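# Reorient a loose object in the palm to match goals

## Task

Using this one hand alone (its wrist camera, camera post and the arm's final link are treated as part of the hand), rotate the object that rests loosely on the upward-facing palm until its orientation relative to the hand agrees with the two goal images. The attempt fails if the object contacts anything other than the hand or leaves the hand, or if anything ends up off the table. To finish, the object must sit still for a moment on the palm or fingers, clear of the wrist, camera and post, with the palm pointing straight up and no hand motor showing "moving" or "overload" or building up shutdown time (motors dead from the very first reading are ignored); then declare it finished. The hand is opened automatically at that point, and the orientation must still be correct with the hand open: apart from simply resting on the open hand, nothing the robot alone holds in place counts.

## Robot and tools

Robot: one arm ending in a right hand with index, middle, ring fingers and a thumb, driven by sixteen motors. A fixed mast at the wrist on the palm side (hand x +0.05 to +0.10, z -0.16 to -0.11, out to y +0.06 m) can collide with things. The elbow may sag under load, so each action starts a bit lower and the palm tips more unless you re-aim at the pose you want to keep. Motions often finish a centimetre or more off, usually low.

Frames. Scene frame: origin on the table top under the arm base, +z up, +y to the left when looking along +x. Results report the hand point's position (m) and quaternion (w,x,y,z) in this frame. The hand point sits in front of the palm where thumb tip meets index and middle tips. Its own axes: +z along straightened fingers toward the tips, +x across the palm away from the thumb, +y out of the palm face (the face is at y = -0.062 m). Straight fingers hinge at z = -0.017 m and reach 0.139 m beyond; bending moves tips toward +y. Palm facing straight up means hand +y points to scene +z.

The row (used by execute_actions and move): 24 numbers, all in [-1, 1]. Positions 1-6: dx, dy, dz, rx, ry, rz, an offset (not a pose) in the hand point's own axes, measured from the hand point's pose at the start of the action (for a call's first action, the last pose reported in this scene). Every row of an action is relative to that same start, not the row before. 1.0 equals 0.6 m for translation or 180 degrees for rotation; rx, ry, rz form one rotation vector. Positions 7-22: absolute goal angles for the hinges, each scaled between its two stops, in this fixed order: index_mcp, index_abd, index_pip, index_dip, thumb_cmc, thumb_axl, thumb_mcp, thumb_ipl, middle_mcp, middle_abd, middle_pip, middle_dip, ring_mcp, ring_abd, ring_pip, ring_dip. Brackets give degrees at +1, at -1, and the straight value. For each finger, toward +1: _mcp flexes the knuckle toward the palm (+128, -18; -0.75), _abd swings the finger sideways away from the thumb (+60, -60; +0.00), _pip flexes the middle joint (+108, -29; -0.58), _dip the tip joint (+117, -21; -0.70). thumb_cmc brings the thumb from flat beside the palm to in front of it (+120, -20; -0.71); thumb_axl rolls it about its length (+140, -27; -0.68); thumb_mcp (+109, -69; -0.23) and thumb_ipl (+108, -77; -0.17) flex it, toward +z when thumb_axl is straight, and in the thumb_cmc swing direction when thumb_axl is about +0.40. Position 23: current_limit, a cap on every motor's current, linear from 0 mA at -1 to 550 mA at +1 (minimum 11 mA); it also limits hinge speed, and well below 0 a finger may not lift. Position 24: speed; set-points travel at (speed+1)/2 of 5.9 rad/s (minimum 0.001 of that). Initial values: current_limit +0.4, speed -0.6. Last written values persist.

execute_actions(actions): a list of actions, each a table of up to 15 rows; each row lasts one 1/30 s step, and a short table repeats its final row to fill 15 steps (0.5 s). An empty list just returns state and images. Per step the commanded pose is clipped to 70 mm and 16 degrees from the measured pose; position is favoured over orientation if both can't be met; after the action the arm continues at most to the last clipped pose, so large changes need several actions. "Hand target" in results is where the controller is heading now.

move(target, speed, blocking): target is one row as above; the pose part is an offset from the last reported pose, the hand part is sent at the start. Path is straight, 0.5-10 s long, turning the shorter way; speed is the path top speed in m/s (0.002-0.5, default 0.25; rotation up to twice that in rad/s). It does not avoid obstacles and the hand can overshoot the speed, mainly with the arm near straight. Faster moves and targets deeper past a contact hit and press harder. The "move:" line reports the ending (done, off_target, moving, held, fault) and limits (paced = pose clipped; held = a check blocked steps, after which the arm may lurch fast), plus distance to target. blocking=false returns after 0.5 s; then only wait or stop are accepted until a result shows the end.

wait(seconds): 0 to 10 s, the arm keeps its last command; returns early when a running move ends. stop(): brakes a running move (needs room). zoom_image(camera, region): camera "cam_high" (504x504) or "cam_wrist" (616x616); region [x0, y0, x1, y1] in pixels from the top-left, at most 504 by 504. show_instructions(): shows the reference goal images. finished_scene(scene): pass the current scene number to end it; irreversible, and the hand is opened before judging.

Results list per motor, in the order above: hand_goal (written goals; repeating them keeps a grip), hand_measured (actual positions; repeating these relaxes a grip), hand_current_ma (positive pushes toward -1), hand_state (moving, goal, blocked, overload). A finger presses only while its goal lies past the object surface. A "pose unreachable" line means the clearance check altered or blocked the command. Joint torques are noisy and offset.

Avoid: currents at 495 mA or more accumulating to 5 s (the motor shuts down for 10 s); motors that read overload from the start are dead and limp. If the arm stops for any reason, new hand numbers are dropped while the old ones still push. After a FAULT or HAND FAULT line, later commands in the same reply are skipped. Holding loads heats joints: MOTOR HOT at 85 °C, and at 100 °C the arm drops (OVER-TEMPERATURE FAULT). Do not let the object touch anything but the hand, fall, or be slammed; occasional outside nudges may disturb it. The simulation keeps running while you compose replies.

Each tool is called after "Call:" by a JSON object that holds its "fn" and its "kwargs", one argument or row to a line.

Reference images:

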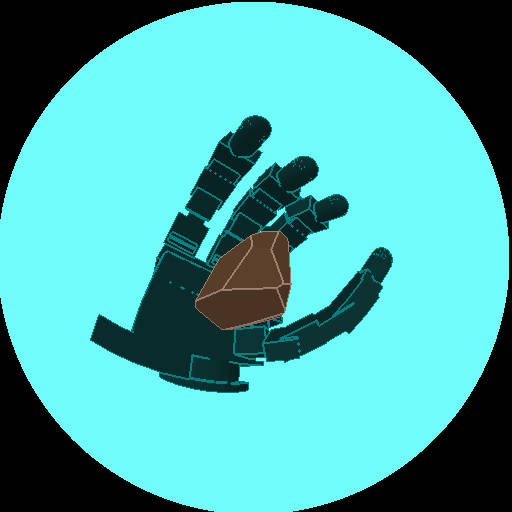

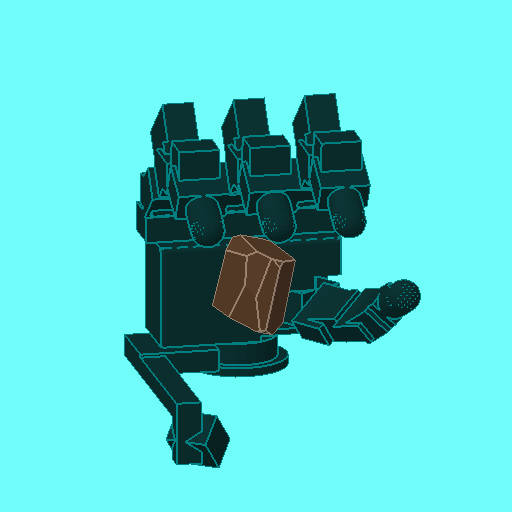

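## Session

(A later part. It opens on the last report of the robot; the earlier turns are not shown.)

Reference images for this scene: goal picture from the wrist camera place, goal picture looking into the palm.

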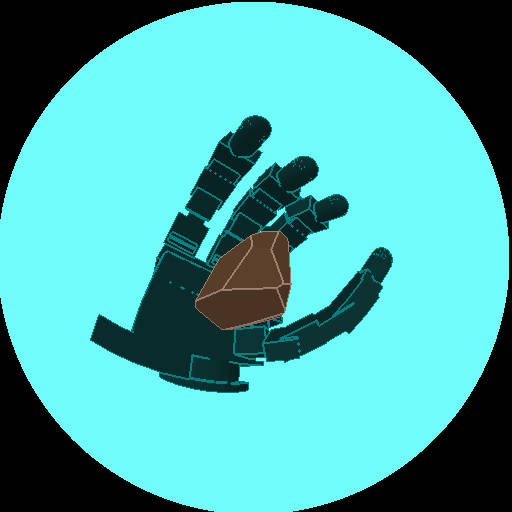

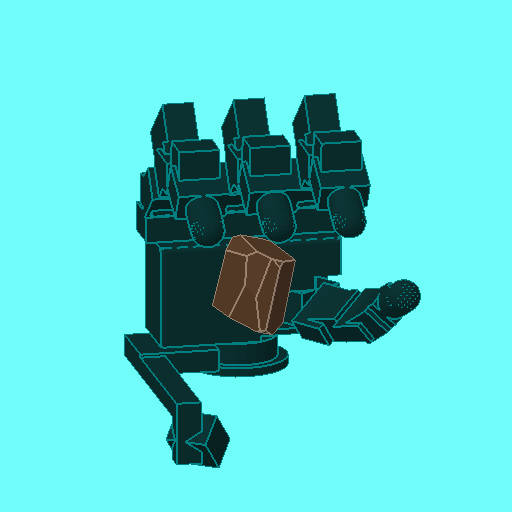

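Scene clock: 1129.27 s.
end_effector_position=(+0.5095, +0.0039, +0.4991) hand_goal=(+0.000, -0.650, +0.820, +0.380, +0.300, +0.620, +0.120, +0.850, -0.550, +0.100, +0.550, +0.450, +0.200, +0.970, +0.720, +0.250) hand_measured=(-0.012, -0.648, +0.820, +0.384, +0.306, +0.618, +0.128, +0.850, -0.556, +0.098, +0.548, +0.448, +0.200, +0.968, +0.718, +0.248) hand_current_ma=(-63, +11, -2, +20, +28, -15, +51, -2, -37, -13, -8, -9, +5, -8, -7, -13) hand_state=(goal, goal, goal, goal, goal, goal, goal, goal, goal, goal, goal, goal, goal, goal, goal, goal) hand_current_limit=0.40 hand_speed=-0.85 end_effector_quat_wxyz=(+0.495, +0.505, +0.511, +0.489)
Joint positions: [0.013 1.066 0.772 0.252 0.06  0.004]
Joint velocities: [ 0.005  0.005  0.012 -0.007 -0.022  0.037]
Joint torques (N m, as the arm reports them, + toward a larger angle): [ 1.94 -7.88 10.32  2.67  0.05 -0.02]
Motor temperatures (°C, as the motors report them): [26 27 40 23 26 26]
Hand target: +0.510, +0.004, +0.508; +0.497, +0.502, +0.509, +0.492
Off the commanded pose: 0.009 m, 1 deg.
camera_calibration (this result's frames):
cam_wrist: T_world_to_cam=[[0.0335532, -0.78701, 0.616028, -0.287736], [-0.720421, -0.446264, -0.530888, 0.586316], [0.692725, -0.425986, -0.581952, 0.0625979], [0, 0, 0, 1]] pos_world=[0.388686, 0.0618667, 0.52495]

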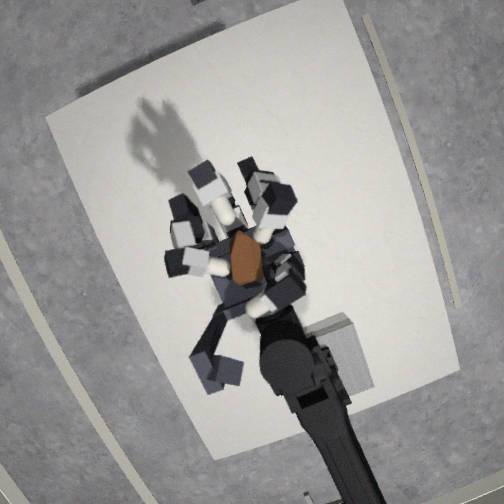

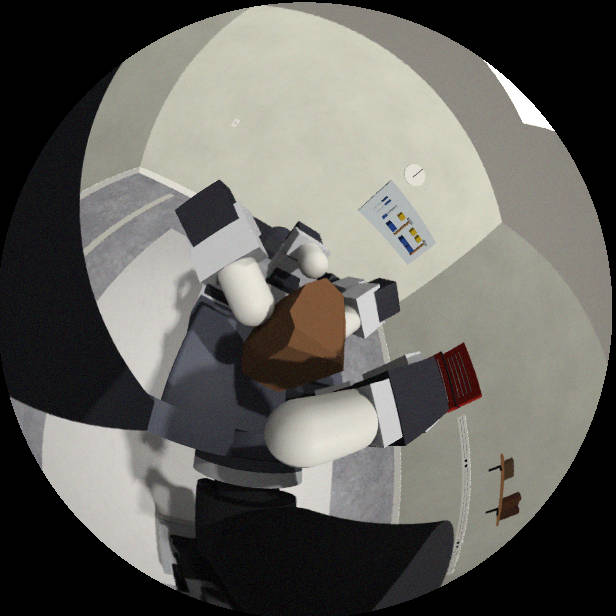

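Call:
{"fn": "execute_actions", "kwargs": {
  "actions": [
    [[0,0.015,0,-0.003,0,0,0.05,-0.15,0.8,0.36,0.25,0.62,0.14,0.85,-0.55,0.1,0.55,0.45,0.2,0.95,0.72,0.25,0.4,-0.65]],
    [[0,0.015,0,-0.003,0,0,0.27,-0.15,0.72,0.22,0.25,0.62,0.14,0.85,-0.55,0.1,0.55,0.45,0.2,0.95,0.72,0.25,0.4,-0.75]],
    [[0,0.015,0,-0.003,0,0,0.27,-0.55,0.72,0.22,0.25,0.62,0.14,0.85,-0.55,0.1,0.55,0.45,0.2,0.97,0.72,0.25,0.4,-0.75]]
  ]
}}

Call:
{"fn": "zoom_image", "kwargs": {
  "camera": "cam_high",
  "region": [170, 170, 350, 350]
}}

Call:
{"fn": "zoom_image", "kwargs": {
  "camera": "cam_wrist",
  "region": [190, 230, 450, 480]
}}

Scene clock: 1135.70 s.
end_effector_position=(+0.5095, +0.0039, +0.4991) hand_goal=(+0.270, -0.550, +0.720, +0.220, +0.250, +0.620, +0.140, +0.850, -0.550, +0.100, +0.550, +0.450, +0.200, +0.970, +0.720, +0.250) hand_measured=(+0.264, -0.446, +0.728, +0.224, +0.254, +0.618, +0.140, +0.850, -0.556, +0.098, +0.548, +0.448, +0.200, +0.968, +0.718, +0.248) hand_current_ma=(-30, +36, +41, +19, +23, -14, +3, -2, -37, -13, -8, -9, +5, -7, -7, -13) hand_state=(goal, moving, goal, goal, goal, goal, goal, goal, goal, goal, goal, goal, goal, goal, goal, goal) hand_current_limit=0.40 hand_speed=-0.75 end_effector_quat_wxyz=(+0.495, +0.505, +0.511, +0.489)
Joint positions: [0.013 1.066 0.772 0.252 0.06  0.004]
Joint velocities: [ 0.015  0.005 -0.012  0.002 -0.051  0.051]
Joint torques (N m, as the arm reports them, + toward a larger angle): [ 1.91 -7.9  10.32  2.71  0.05 -0.01]
Motor temperatures (°C, as the motors report them): [26 27 40 23 26 26]
Hand target: +0.510, +0.004, +0.508; +0.497, +0.502, +0.509, +0.492
Off the commanded pose: 0.009 m, 1 deg.
camera_calibration (this result's frames):
cam_wrist: T_world_to_cam=[[0.0335532, -0.78701, 0.616028, -0.287736], [-0.720421, -0.446264, -0.530888, 0.586316], [0.692725, -0.425986, -0.581952, 0.0625979], [0, 0, 0, 1]] pos_world=[0.388686, 0.0618667, 0.52495]

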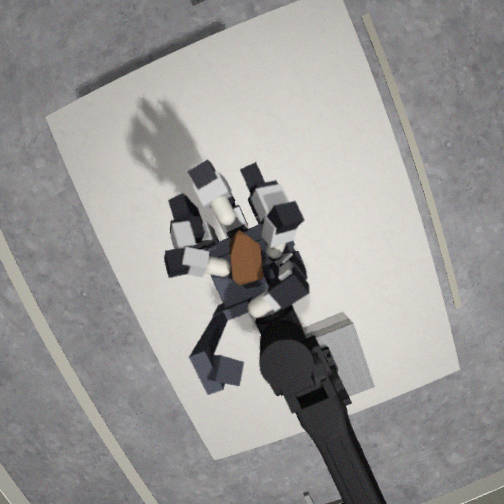

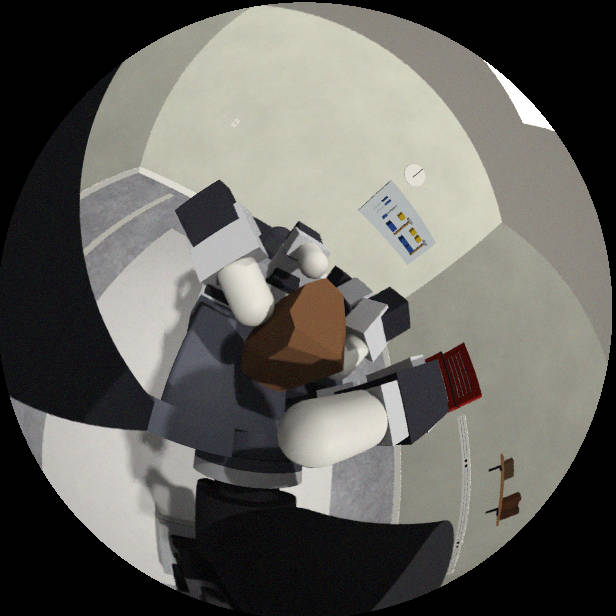

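Region (170, 170, 350, 350) of cam_high's 504x504 image, scaled by 2.800, with more detail than that image has.

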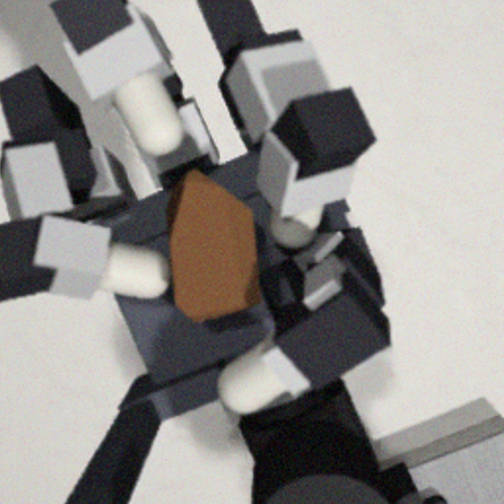

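Region (190, 230, 450, 480) of cam_wrist's 616x616 image, scaled by 1.938, with more detail than that image has; it fills the top 485 rows of this view, and the rest is white.

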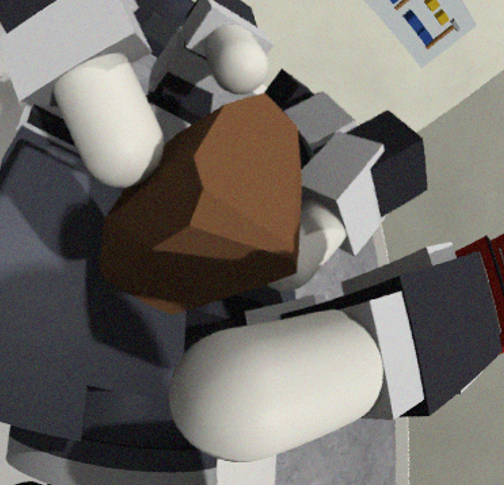

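Pinch tighter, then push with middle.

Call:
{"fn": "execute_actions", "kwargs": {
  "actions": [
    [[0,0.015,0,-0.003,0,0,0.27,-0.9,0.72,0.22,0.25,0.62,0.14,0.85,-0.55,0.1,0.62,0.45,0.2,1.0,0.72,0.25,0.4,-0.75]],
    [[0,0.015,0,-0.003,0,0,0.27,-0.9,0.72,0.22,0.25,0.62,0.14,0.85,-0.4,0.1,0.6,0.45,0.2,1.0,0.72,0.25,0.4,-0.85]],
    [[0,0.015,0,-0.003,0,0,0.27,-0.9,0.72,0.22,0.25,0.62,0.14,0.85,-0.3,0.1,0.56,0.45,0.2,1.0,0.72,0.25,0.4,-0.88]]
  ]
}}

Call:
{"fn": "zoom_image", "kwargs": {
  "camera": "cam_high",
  "region": [170, 170, 350, 350]
}}

Call:
{"fn": "zoom_image", "kwargs": {
  "camera": "cam_wrist",
  "region": [190, 230, 450, 480]
}}

Scene clock: 1146.33 s.
end_effector_position=(+0.5095, +0.0039, +0.4991) hand_goal=(+0.270, -0.900, +0.720, +0.220, +0.250, +0.620, +0.140, +0.850, -0.300, +0.100, +0.560, +0.450, +0.200, +1.000, +0.720, +0.250) hand_measured=(+0.266, -0.898, +0.724, +0.222, +0.254, +0.618, +0.140, +0.850, -0.328, +0.098, +0.560, +0.450, +0.200, +0.998, +0.718, +0.248) hand_current_ma=(-18, +8, +23, +12, +23, -14, +3, -2, -147, -12, -5, -5, +5, -8, -7, -13) hand_state=(goal, goal, goal, goal, goal, goal, goal, goal, blocked, goal, goal, goal, goal, goal, goal, goal) hand_current_limit=0.40 hand_speed=-0.88 end_effector_quat_wxyz=(+0.495, +0.505, +0.511, +0.489)
Joint positions: [0.013 1.066 0.772 0.252 0.06  0.004]
Joint velocities: [ 0.015 -0.005  0.002 -0.002 -0.051 -0.007]
Joint torques (N m, as the arm reports them, + toward a larger angle): [ 1.91 -8.02 10.3   2.6   0.05 -0.01]
Motor temperatures (°C, as the motors report them): [26 27 40 23 26 26]
Hand target: +0.510, +0.004, +0.508; +0.497, +0.502, +0.509, +0.492
Off the commanded pose: 0.009 m, 1 deg.
camera_calibration (this result's frames):
cam_wrist: T_world_to_cam=[[0.0335532, -0.78701, 0.616028, -0.287736], [-0.720421, -0.446264, -0.530888, 0.586316], [0.692725, -0.425986, -0.581952, 0.0625979], [0, 0, 0, 1]] pos_world=[0.388686, 0.0618667, 0.52495]

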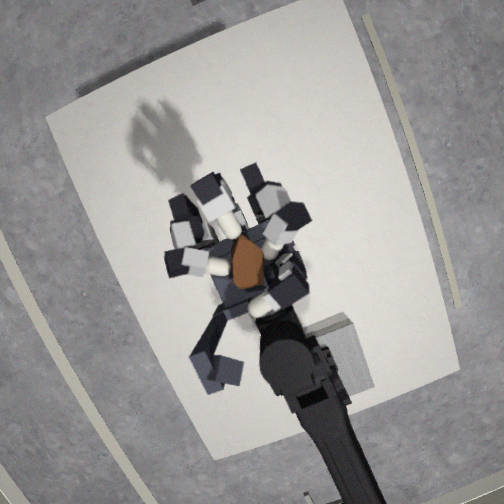

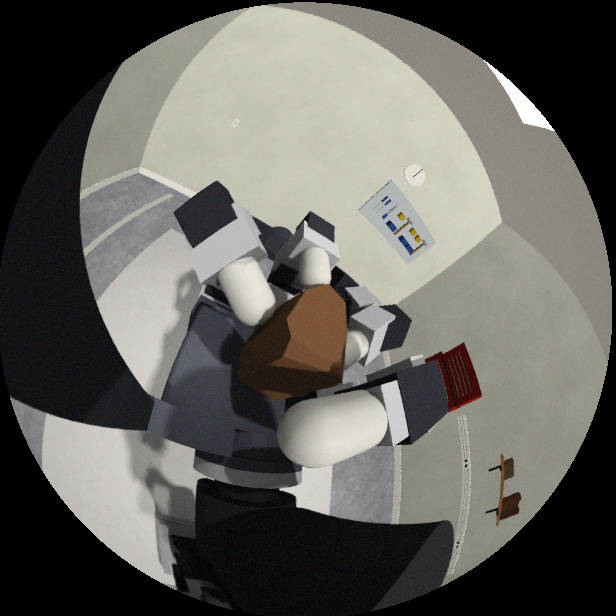

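Region (170, 170, 350, 350) of cam_high's 504x504 image, scaled by 2.800, with more detail than that image has.

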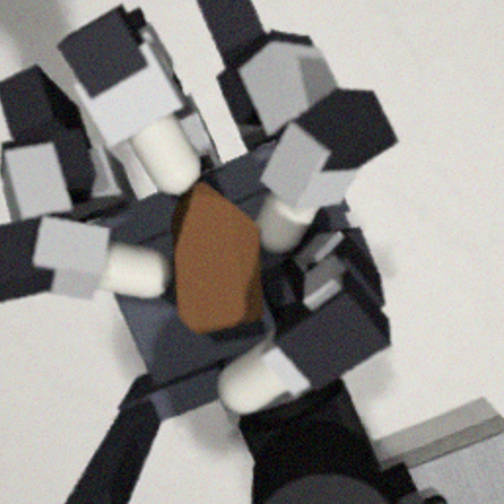

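Region (190, 230, 450, 480) of cam_wrist's 616x616 image, scaled by 1.938, with more detail than that image has; it fills the top 485 rows of this view, and the rest is white.

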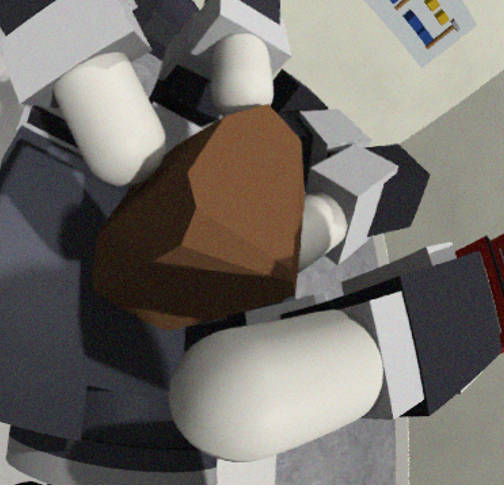

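Call:
{"fn": "execute_actions", "kwargs": {
  "actions": [
    [[0,0.015,0,-0.003,0,0,0.3,-0.95,0.82,0.36,0.25,0.62,0.14,0.85,-0.36,0.1,0.58,0.45,0.24,1.0,0.82,0.36,0.4,-0.85]],
    [[0,0.015,0,-0.003,0,0,0.3,-0.95,0.86,0.42,0.25,0.62,0.14,0.85,-0.36,0.1,0.58,0.45,0.24,1.0,0.86,0.42,0.4,-0.85]]
  ]
}}

Call:
{"fn": "zoom_image", "kwargs": {
  "camera": "cam_high",
  "region": [170, 170, 350, 350]
}}

Call:
{"fn": "zoom_image", "kwargs": {
  "camera": "cam_wrist",
  "region": [190, 230, 450, 480]
}}

Scene clock: 1153.73 s.
end_effector_position=(+0.5095, +0.0039, +0.4991) hand_goal=(+0.300, -0.950, +0.860, +0.420, +0.250, +0.620, +0.140, +0.850, -0.360, +0.100, +0.580, +0.450, +0.240, +1.000, +0.860, +0.420) hand_measured=(+0.288, -0.950, +0.728, +0.306, +0.254, +0.618, +0.140, +0.850, -0.372, +0.098, +0.578, +0.450, +0.212, +1.000, +0.734, +0.282) hand_current_ma=(-67, +2, -385, -385, +23, -14, +3, -2, -62, -12, -9, -4, -149, -1, -385, -385) hand_state=(goal, goal, blocked, blocked, goal, goal, goal, goal, goal, goal, goal, goal, blocked, goal, blocked, blocked) hand_current_limit=0.40 hand_speed=-0.85 end_effector_quat_wxyz=(+0.495, +0.505, +0.511, +0.489)
Joint positions: [0.013 1.066 0.772 0.252 0.06  0.004]
Joint velocities: [-0.005  0.005 -0.002  0.007 -0.081  0.007]
Joint torques (N m, as the arm reports them, + toward a larger angle): [ 1.94 -7.78 10.3   2.64  0.05 -0.02]
Motor temperatures (°C, as the motors report them): [26 27 40 23 26 26]
Hand target: +0.510, +0.004, +0.508; +0.497, +0.502, +0.509, +0.492
Off the commanded pose: 0.009 m, 1 deg.
camera_calibration (this result's frames):
cam_wrist: T_world_to_cam=[[0.0335532, -0.78701, 0.616028, -0.287736], [-0.720421, -0.446264, -0.530888, 0.586316], [0.692725, -0.425986, -0.581952, 0.0625979], [0, 0, 0, 1]] pos_world=[0.388686, 0.0618667, 0.52495]

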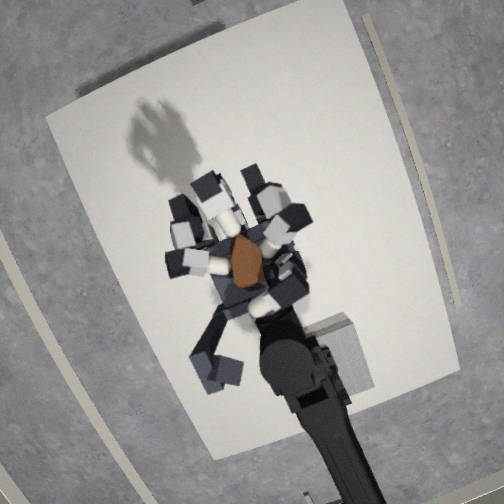

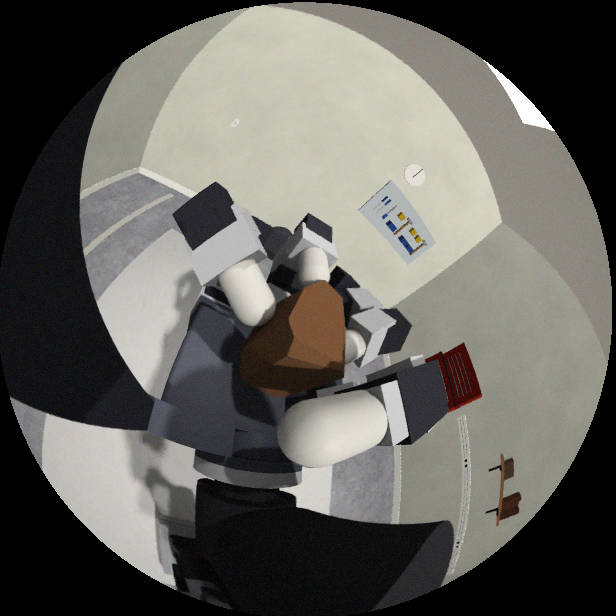

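Region (170, 170, 350, 350) of cam_high's 504x504 image, scaled by 2.800, with more detail than that image has.

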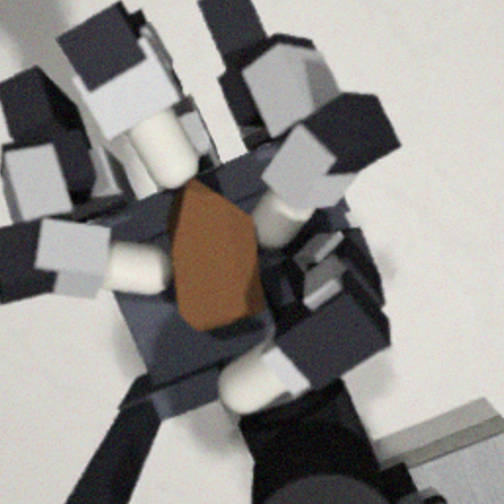

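Region (190, 230, 450, 480) of cam_wrist's 616x616 image, scaled by 1.938, with more detail than that image has; it fills the top 485 rows of this view, and the rest is white.

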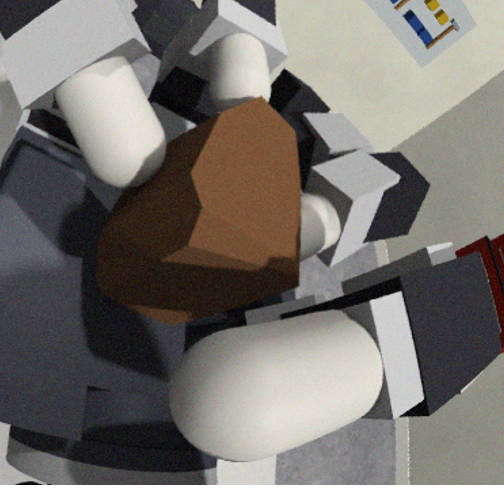

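Call:
{"fn": "execute_actions", "kwargs": {
  "actions": [
    [[0,0.015,0,-0.003,0,0,0.19,-0.95,0.79,0.35,0.25,0.62,0.14,0.85,-0.45,0.1,0.5,0.45,0.12,1.0,0.79,0.33,0.4,-0.88]],
    [[0,0.015,0,-0.003,0,0,0.09,-0.95,0.79,0.35,0.25,0.62,0.14,0.85,-0.45,0.1,0.45,0.45,0.02,1.0,0.79,0.33,0.4,-0.88]]
  ]
}}

Call:
{"fn": "zoom_image", "kwargs": {
  "camera": "cam_high",
  "region": [170, 170, 350, 350]
}}

Call:
{"fn": "zoom_image", "kwargs": {
  "camera": "cam_wrist",
  "region": [190, 230, 450, 480]
}}

Scene clock: 1159.23 s.
end_effector_position=(+0.5095, +0.0039, +0.4991) hand_goal=(+0.090, -0.950, +0.790, +0.350, +0.250, +0.620, +0.140, +0.850, -0.450, +0.100, +0.450, +0.450, +0.020, +1.000, +0.790, +0.330) hand_measured=(+0.102, -0.938, +0.728, +0.340, +0.254, +0.618, +0.140, +0.850, -0.470, +0.098, +0.440, +0.448, +0.038, +0.982, +0.730, +0.286) hand_current_ma=(+63, +56, -316, -53, +23, -14, +3, -2, -113, -7, -58, -12, +94, -77, -313, -224) hand_state=(goal, goal, blocked, goal, goal, goal, goal, goal, blocked, goal, goal, goal, goal, goal, blocked, blocked) hand_current_limit=0.40 hand_speed=-0.88 end_effector_quat_wxyz=(+0.495, +0.505, +0.511, +0.489)
Joint positions: [0.013 1.066 0.772 0.252 0.06  0.004]
Joint velocities: [-0.005 -0.005 -0.002 -0.007  0.066 -0.007]
Joint torques (N m, as the arm reports them, + toward a larger angle): [ 1.94 -7.95 10.31  2.67  0.06 -0.02]
Motor temperatures (°C, as the motors report them): [26 27 40 23 26 26]
Hand target: +0.510, +0.004, +0.508; +0.497, +0.502, +0.509, +0.492
Off the commanded pose: 0.009 m, 1 deg.
camera_calibration (this result's frames):
cam_wrist: T_world_to_cam=[[0.0335532, -0.78701, 0.616028, -0.287736], [-0.720421, -0.446264, -0.530888, 0.586316], [0.692725, -0.425986, -0.581952, 0.0625979], [0, 0, 0, 1]] pos_world=[0.388686, 0.0618667, 0.52495]

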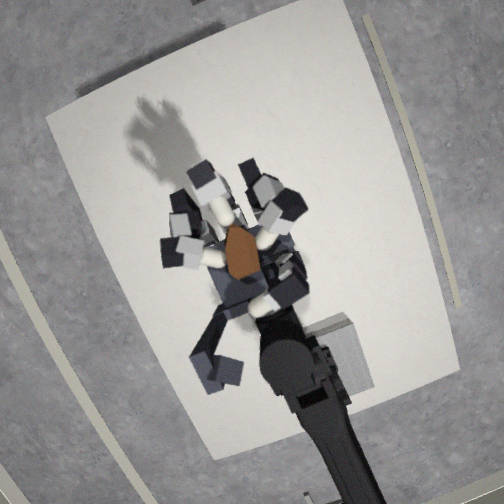

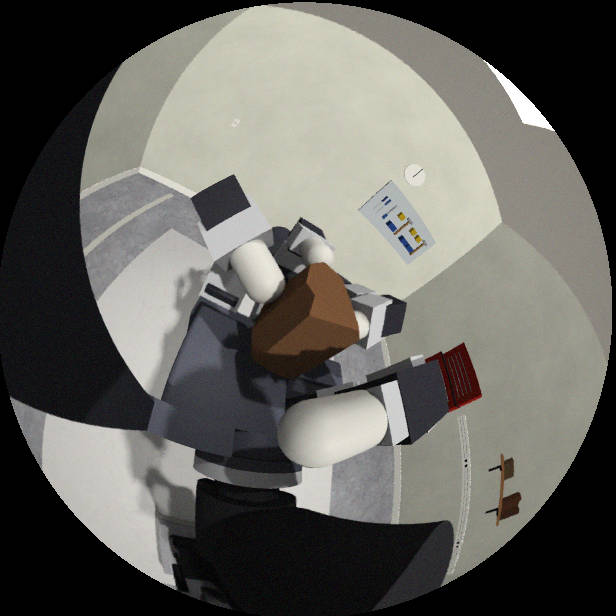

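Region (170, 170, 350, 350) of cam_high's 504x504 image, scaled by 2.800, with more detail than that image has.

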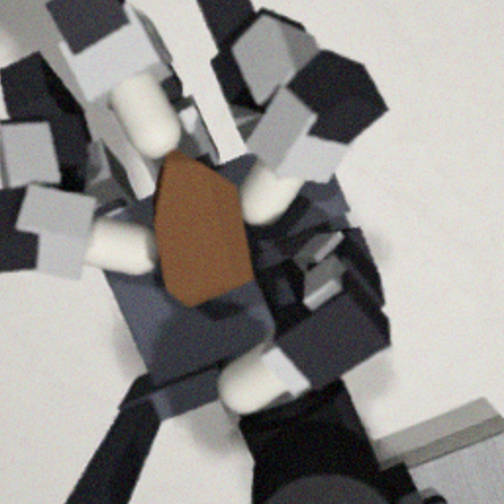

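Region (190, 230, 450, 480) of cam_wrist's 616x616 image, scaled by 1.938, with more detail than that image has; it fills the top 485 rows of this view, and the rest is white.

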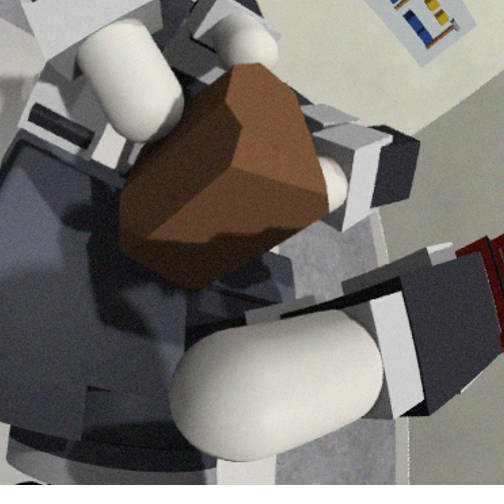

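Lifted. Now push the top with the middle.

Call:
{"fn": "execute_actions", "kwargs": {
  "actions": [
    [[0,0.015,0,-0.003,0,0,0.09,-0.95,0.78,0.35,0.25,0.62,0.14,0.85,-0.33,0.1,0.42,0.45,0.02,1.0,0.78,0.32,0.5,-0.88]],
    [[0,0.015,0,-0.003,0,0,0.09,-0.95,0.78,0.35,0.25,0.62,0.14,0.85,-0.2,0.1,0.38,0.42,0.02,1.0,0.78,0.32,0.5,-0.88]]
  ]
}}

Call:
{"fn": "zoom_image", "kwargs": {
  "camera": "cam_high",
  "region": [170, 170, 350, 350]
}}

Call:
{"fn": "zoom_image", "kwargs": {
  "camera": "cam_wrist",
  "region": [190, 230, 450, 480]
}}

Scene clock: 1164.90 s.
end_effector_position=(+0.5095, +0.0039, +0.4991) hand_goal=(+0.090, -0.950, +0.780, +0.350, +0.250, +0.620, +0.140, +0.850, -0.200, +0.100, +0.380, +0.420, +0.020, +1.000, +0.780, +0.320) hand_measured=(+0.102, -0.936, +0.728, +0.340, +0.254, +0.618, +0.140, +0.850, -0.344, +0.100, +0.354, +0.408, +0.032, +0.982, +0.730, +0.292) hand_current_ma=(+70, +66, -260, -53, +23, -14, +3, -2, -407, -4, -141, -64, +66, -83, -260, -138) hand_state=(goal, goal, blocked, goal, goal, goal, goal, goal, moving, goal, blocked, goal, goal, goal, blocked, blocked) hand_current_limit=0.50 hand_speed=-0.88 end_effector_quat_wxyz=(+0.495, +0.505, +0.511, +0.489)
Joint positions: [0.013 1.066 0.772 0.252 0.06  0.004]
Joint velocities: [ 0.005 -0.005 -0.012 -0.007 -0.037 -0.022]
Joint torques (N m, as the arm reports them, + toward a larger angle): [ 1.78 -7.92 10.34  2.66  0.05 -0.01]
Motor temperatures (°C, as the motors report them): [26 27 40 23 26 26]
Hand target: +0.510, +0.004, +0.508; +0.497, +0.502, +0.509, +0.492
Off the commanded pose: 0.009 m, 1 deg.
camera_calibration (this result's frames):
cam_wrist: T_world_to_cam=[[0.0335532, -0.78701, 0.616028, -0.287736], [-0.720421, -0.446264, -0.530888, 0.586316], [0.692725, -0.425986, -0.581952, 0.0625979], [0, 0, 0, 1]] pos_world=[0.388686, 0.0618667, 0.52495]

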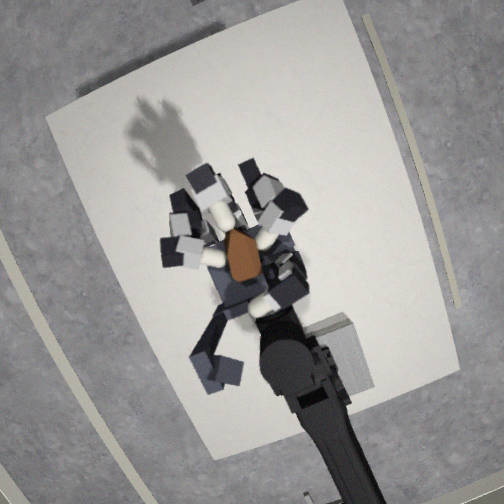

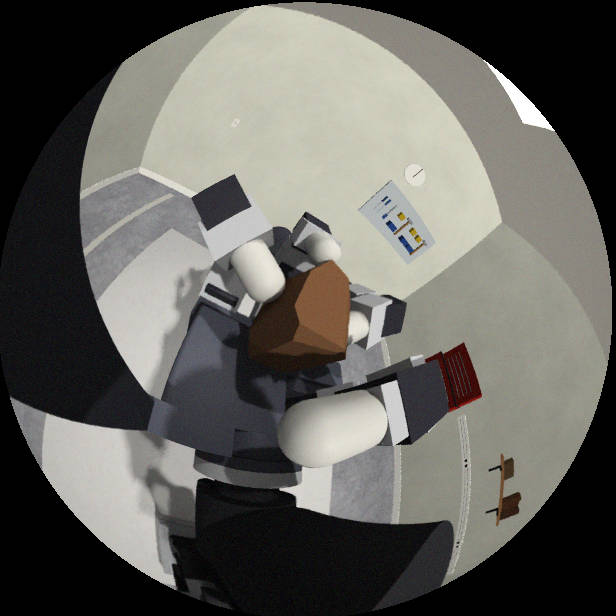

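Region (170, 170, 350, 350) of cam_high's 504x504 image, scaled by 2.800, with more detail than that image has.

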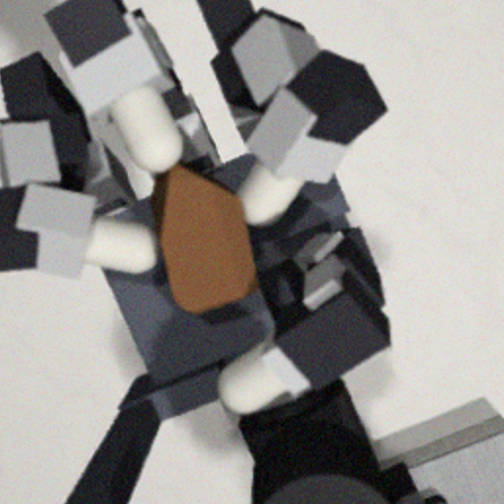

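Region (190, 230, 450, 480) of cam_wrist's 616x616 image, scaled by 1.938, with more detail than that image has; it fills the top 485 rows of this view, and the rest is white.

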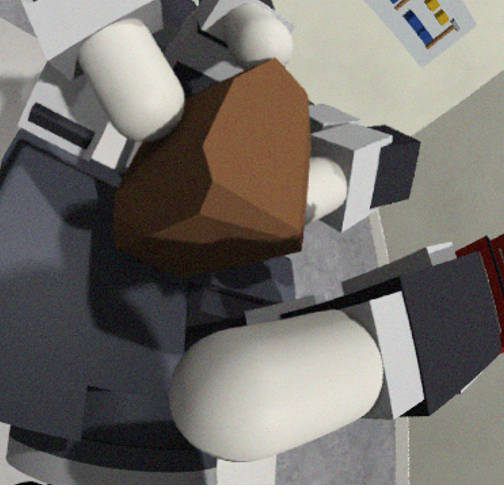

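It's pitching the right way. Continue.

Call:
{"fn": "execute_actions", "kwargs": {
  "actions": [
    [[0,0.015,0,-0.003,0,0,0.09,-0.95,0.77,0.35,0.25,0.62,0.14,0.85,-0.15,0.1,0.3,0.4,0.02,1.0,0.77,0.32,0.6,-0.88]],
    [[0,0.015,0,-0.003,0,0,0.09,-0.95,0.77,0.35,0.25,0.62,0.14,0.85,-0.1,0.1,0.25,0.4,0.02,1.0,0.77,0.32,0.6,-0.88]]
  ]
}}

Call:
{"fn": "zoom_image", "kwargs": {
  "camera": "cam_high",
  "region": [170, 170, 350, 350]
}}

Call:
{"fn": "zoom_image", "kwargs": {
  "camera": "cam_wrist",
  "region": [190, 230, 450, 480]
}}

Scene clock: 1169.57 s.
end_effector_position=(+0.5095, +0.0039, +0.4991) hand_goal=(+0.090, -0.950, +0.770, +0.350, +0.250, +0.620, +0.140, +0.850, -0.100, +0.100, +0.250, +0.400, +0.020, +1.000, +0.770, +0.320) hand_measured=(+0.102, -0.940, +0.728, +0.330, +0.254, +0.618, +0.140, +0.850, -0.240, +0.100, +0.238, +0.402, +0.024, +0.984, +0.730, +0.294) hand_current_ma=(+61, +43, -208, -102, +23, -14, +3, -2, -439, -4, -60, +9, +23, -68, -208, -134) hand_state=(goal, goal, blocked, blocked, goal, goal, goal, goal, blocked, goal, goal, goal, goal, goal, blocked, blocked) hand_current_limit=0.60 hand_speed=-0.88 end_effector_quat_wxyz=(+0.495, +0.505, +0.511, +0.489)
Joint positions: [0.013 1.066 0.772 0.252 0.06  0.004]
Joint velocities: [ 0.005 -0.005  0.007  0.012 -0.037 -0.051]
Joint torques (N m, as the arm reports them, + toward a larger angle): [ 1.86 -7.9  10.35  2.66  0.05 -0.03]
Motor temperatures (°C, as the motors report them): [26 27 40 23 26 26]
Hand target: +0.510, +0.004, +0.508; +0.497, +0.502, +0.509, +0.492
Off the commanded pose: 0.009 m, 1 deg.
camera_calibration (this result's frames):
cam_wrist: T_world_to_cam=[[0.0335532, -0.78701, 0.616028, -0.287736], [-0.720421, -0.446264, -0.530888, 0.586316], [0.692725, -0.425986, -0.581952, 0.0625979], [0, 0, 0, 1]] pos_world=[0.388686, 0.0618667, 0.52495]

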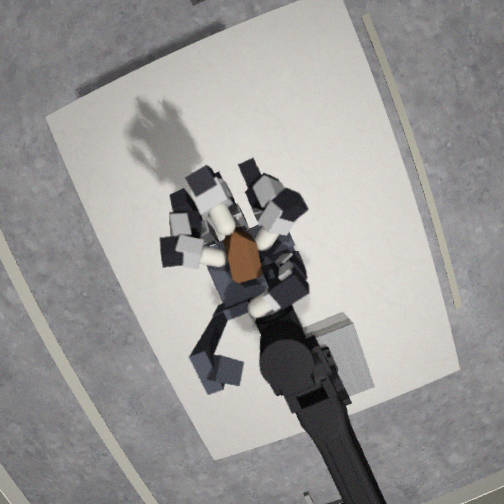

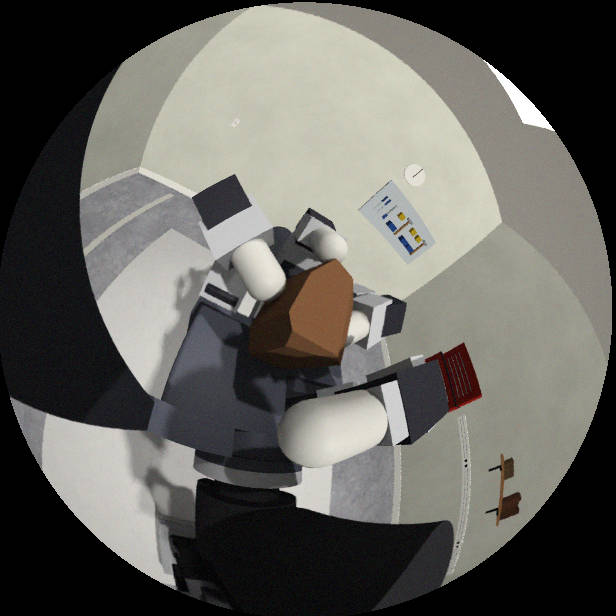

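Region (170, 170, 350, 350) of cam_high's 504x504 image, scaled by 2.800, with more detail than that image has.

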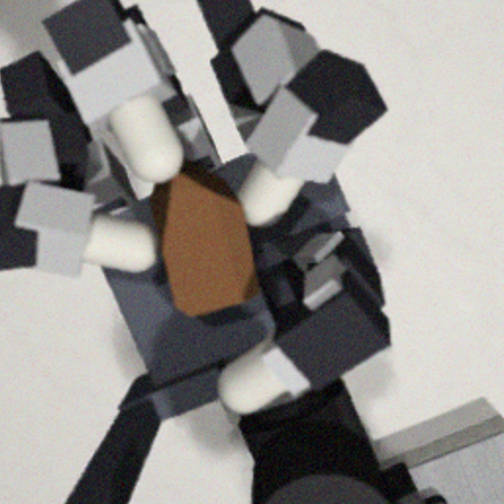

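Region (190, 230, 450, 480) of cam_wrist's 616x616 image, scaled by 1.938, with more detail than that image has; it fills the top 485 rows of this view, and the rest is white.

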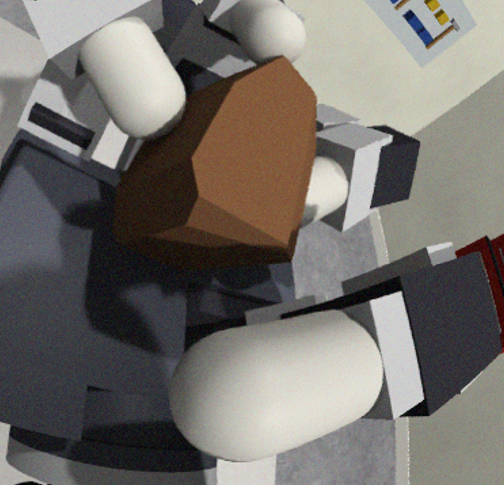

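Call:
{"fn": "execute_actions", "kwargs": {
  "actions": [
    [[0,0.015,0,-0.003,0,0,0.06,-0.95,0.77,0.35,0.3,0.55,-0.2,0.85,-0.18,0.05,0.25,0.4,-0.01,1.0,0.77,0.32,0.6,-0.7]],
    [[0,0.015,0,-0.003,0,0,0.06,-0.95,0.77,0.35,0.36,0.22,-0.2,0.85,-0.15,0.05,0.25,0.4,-0.01,1.0,0.77,0.32,0.6,-0.7]],
    [[0,0.015,0,-0.003,0,0,0.06,-0.95,0.77,0.35,0.36,0.22,-0.02,0.85,-0.15,0.05,0.25,0.4,-0.01,1.0,0.77,0.32,0.6,-0.85]]
  ]
}}

Call:
{"fn": "zoom_image", "kwargs": {
  "camera": "cam_high",
  "region": [170, 170, 350, 350]
}}

Call:
{"fn": "zoom_image", "kwargs": {
  "camera": "cam_wrist",
  "region": [190, 230, 450, 480]
}}

Scene clock: 1177.60 s.
end_effector_position=(+0.5095, +0.0039, +0.4991) hand_goal=(+0.060, -0.950, +0.770, +0.350, +0.360, +0.220, -0.020, +0.850, -0.150, +0.050, +0.250, +0.400, -0.010, +1.000, +0.770, +0.320) hand_measured=(+0.088, -0.940, +0.728, +0.330, +0.358, +0.222, -0.080, +0.850, -0.238, +0.056, +0.230, +0.396, +0.002, +0.984, +0.730, +0.294) hand_current_ma=(+145, +43, -208, -103, -13, +13, -19, -2, -440, +26, -101, -22, +66, -68, -208, -134) hand_state=(blocked, goal, blocked, blocked, goal, goal, moving, goal, blocked, goal, goal, goal, goal, goal, blocked, blocked) hand_current_limit=0.60 hand_speed=-0.85 end_effector_quat_wxyz=(+0.495, +0.505, +0.511, +0.489)
Joint positions: [0.013 1.066 0.772 0.252 0.06  0.004]
Joint velocities: [ 0.005 -0.005 -0.002 -0.007 -0.051  0.037]
Joint torques (N m, as the arm reports them, + toward a larger angle): [ 1.84 -8.05 10.35  2.65  0.05 -0.02]
Motor temperatures (°C, as the motors report them): [26 27 40 23 26 26]
Hand target: +0.510, +0.004, +0.508; +0.497, +0.502, +0.509, +0.492
Off the commanded pose: 0.009 m, 1 deg.
camera_calibration (this result's frames):
cam_wrist: T_world_to_cam=[[0.0335532, -0.78701, 0.616028, -0.287736], [-0.720421, -0.446264, -0.530888, 0.586316], [0.692725, -0.425986, -0.581952, 0.0625979], [0, 0, 0, 1]] pos_world=[0.388686, 0.0618667, 0.52495]

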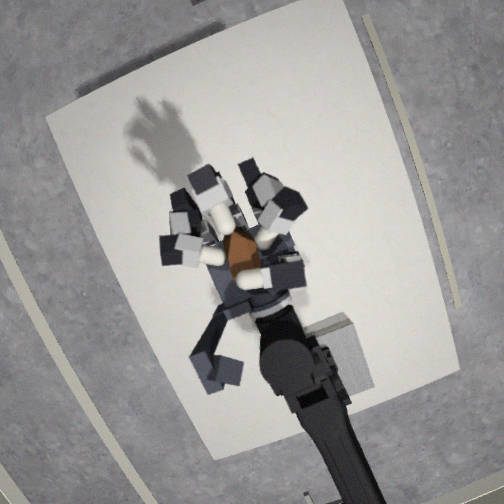

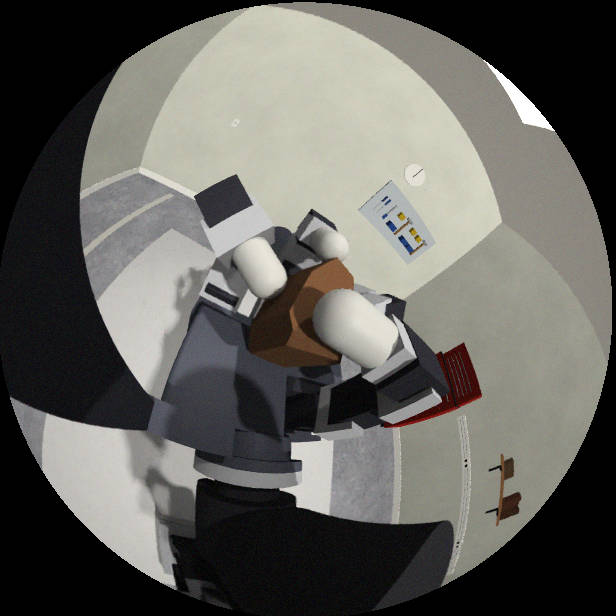

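Region (170, 170, 350, 350) of cam_high's 504x504 image, scaled by 2.800, with more detail than that image has.

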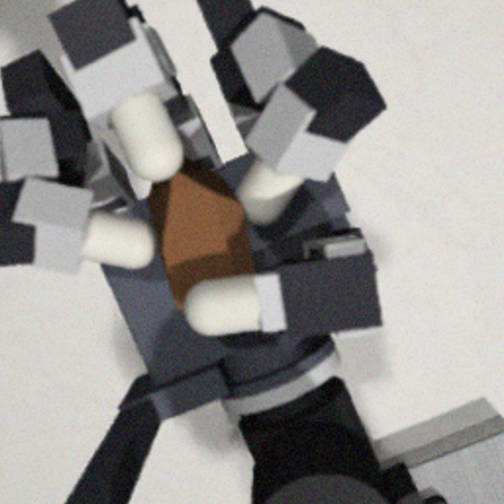

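Region (190, 230, 450, 480) of cam_wrist's 616x616 image, scaled by 1.938, with more detail than that image has; it fills the top 485 rows of this view, and the rest is white.

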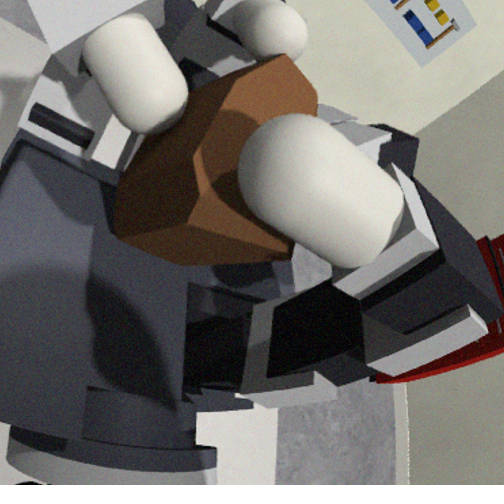

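Call:
{"fn": "execute_actions", "kwargs": {
  "actions": [
    [[0,0.015,0,-0.003,0,0,0.06,-0.95,0.77,0.35,0.36,0.16,0.02,0.85,-0.65,0.0,0.25,0.4,-0.01,1.0,0.77,0.32,0.5,-0.75]],
    [[0,0.015,0,-0.003,0,0,0.06,-0.95,0.77,0.35,0.36,0.18,0.12,0.85,-0.65,0.0,0.25,0.4,-0.01,1.0,0.77,0.32,0.5,-0.88]]
  ]
}}

Call:
{"fn": "zoom_image", "kwargs": {
  "camera": "cam_high",
  "region": [170, 170, 350, 350]
}}

Call:
{"fn": "zoom_image", "kwargs": {
  "camera": "cam_wrist",
  "region": [190, 230, 450, 480]
}}

Scene clock: 1183.40 s.
end_effector_position=(+0.5095, +0.0039, +0.4991) hand_goal=(+0.060, -0.950, +0.770, +0.350, +0.360, +0.180, +0.120, +0.850, -0.650, +0.000, +0.250, +0.400, -0.010, +1.000, +0.770, +0.320) hand_measured=(+0.062, -0.938, +0.728, +0.340, +0.336, +0.200, -0.002, +0.826, -0.570, +0.004, +0.248, +0.398, -0.016, +0.984, +0.730, +0.318) hand_current_ma=(+10, +53, -208, -49, -122, +121, -412, -157, -28, +15, -15, -11, -27, -70, -208, -8) hand_state=(goal, goal, blocked, goal, blocked, goal, blocked, blocked, moving, goal, goal, goal, goal, goal, blocked, goal) hand_current_limit=0.50 hand_speed=-0.88 end_effector_quat_wxyz=(+0.495, +0.505, +0.511, +0.489)
Joint positions: [0.013 1.066 0.772 0.252 0.06  0.004]
Joint velocities: [-0.005 -0.015 -0.012 -0.017 -0.007 -0.007]
Joint torques (N m, as the arm reports them, + toward a larger angle): [ 1.95 -7.98 10.31  2.64  0.04 -0.03]
Motor temperatures (°C, as the motors report them): [26 27 40 23 26 26]
Hand target: +0.510, +0.004, +0.508; +0.497, +0.502, +0.509, +0.492
Off the commanded pose: 0.009 m, 1 deg.
camera_calibration (this result's frames):
cam_wrist: T_world_to_cam=[[0.0335532, -0.78701, 0.616028, -0.287736], [-0.720421, -0.446264, -0.530888, 0.586316], [0.692725, -0.425986, -0.581952, 0.0625979], [0, 0, 0, 1]] pos_world=[0.388686, 0.0618667, 0.52495]

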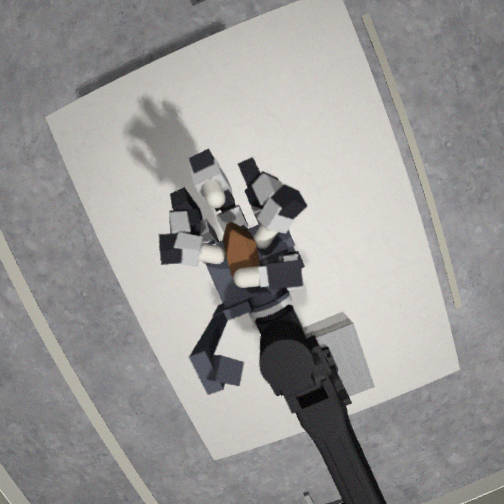

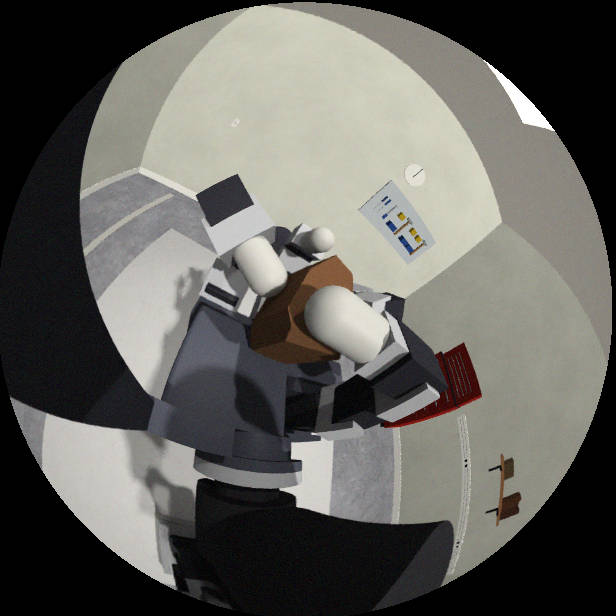

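Region (170, 170, 350, 350) of cam_high's 504x504 image, scaled by 2.800, with more detail than that image has.

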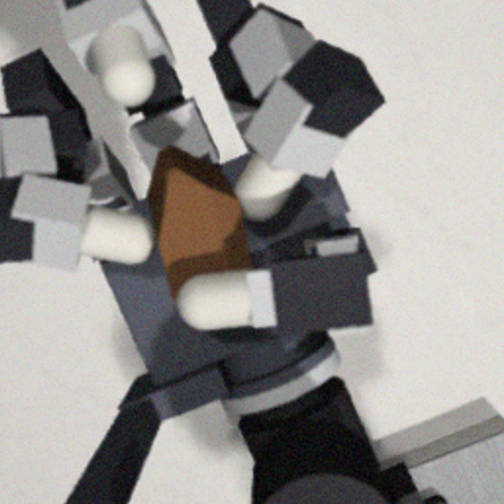

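Region (190, 230, 450, 480) of cam_wrist's 616x616 image, scaled by 1.938, with more detail than that image has; it fills the top 485 rows of this view, and the rest is white.

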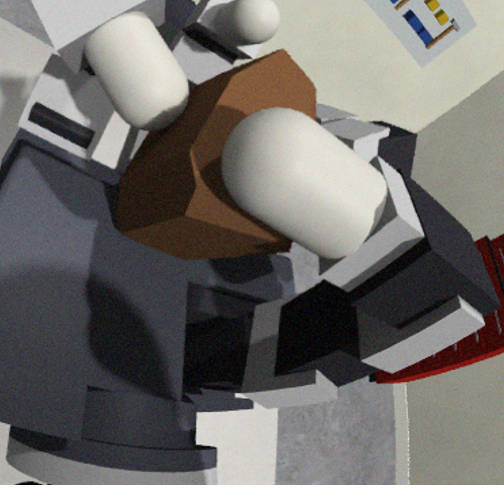

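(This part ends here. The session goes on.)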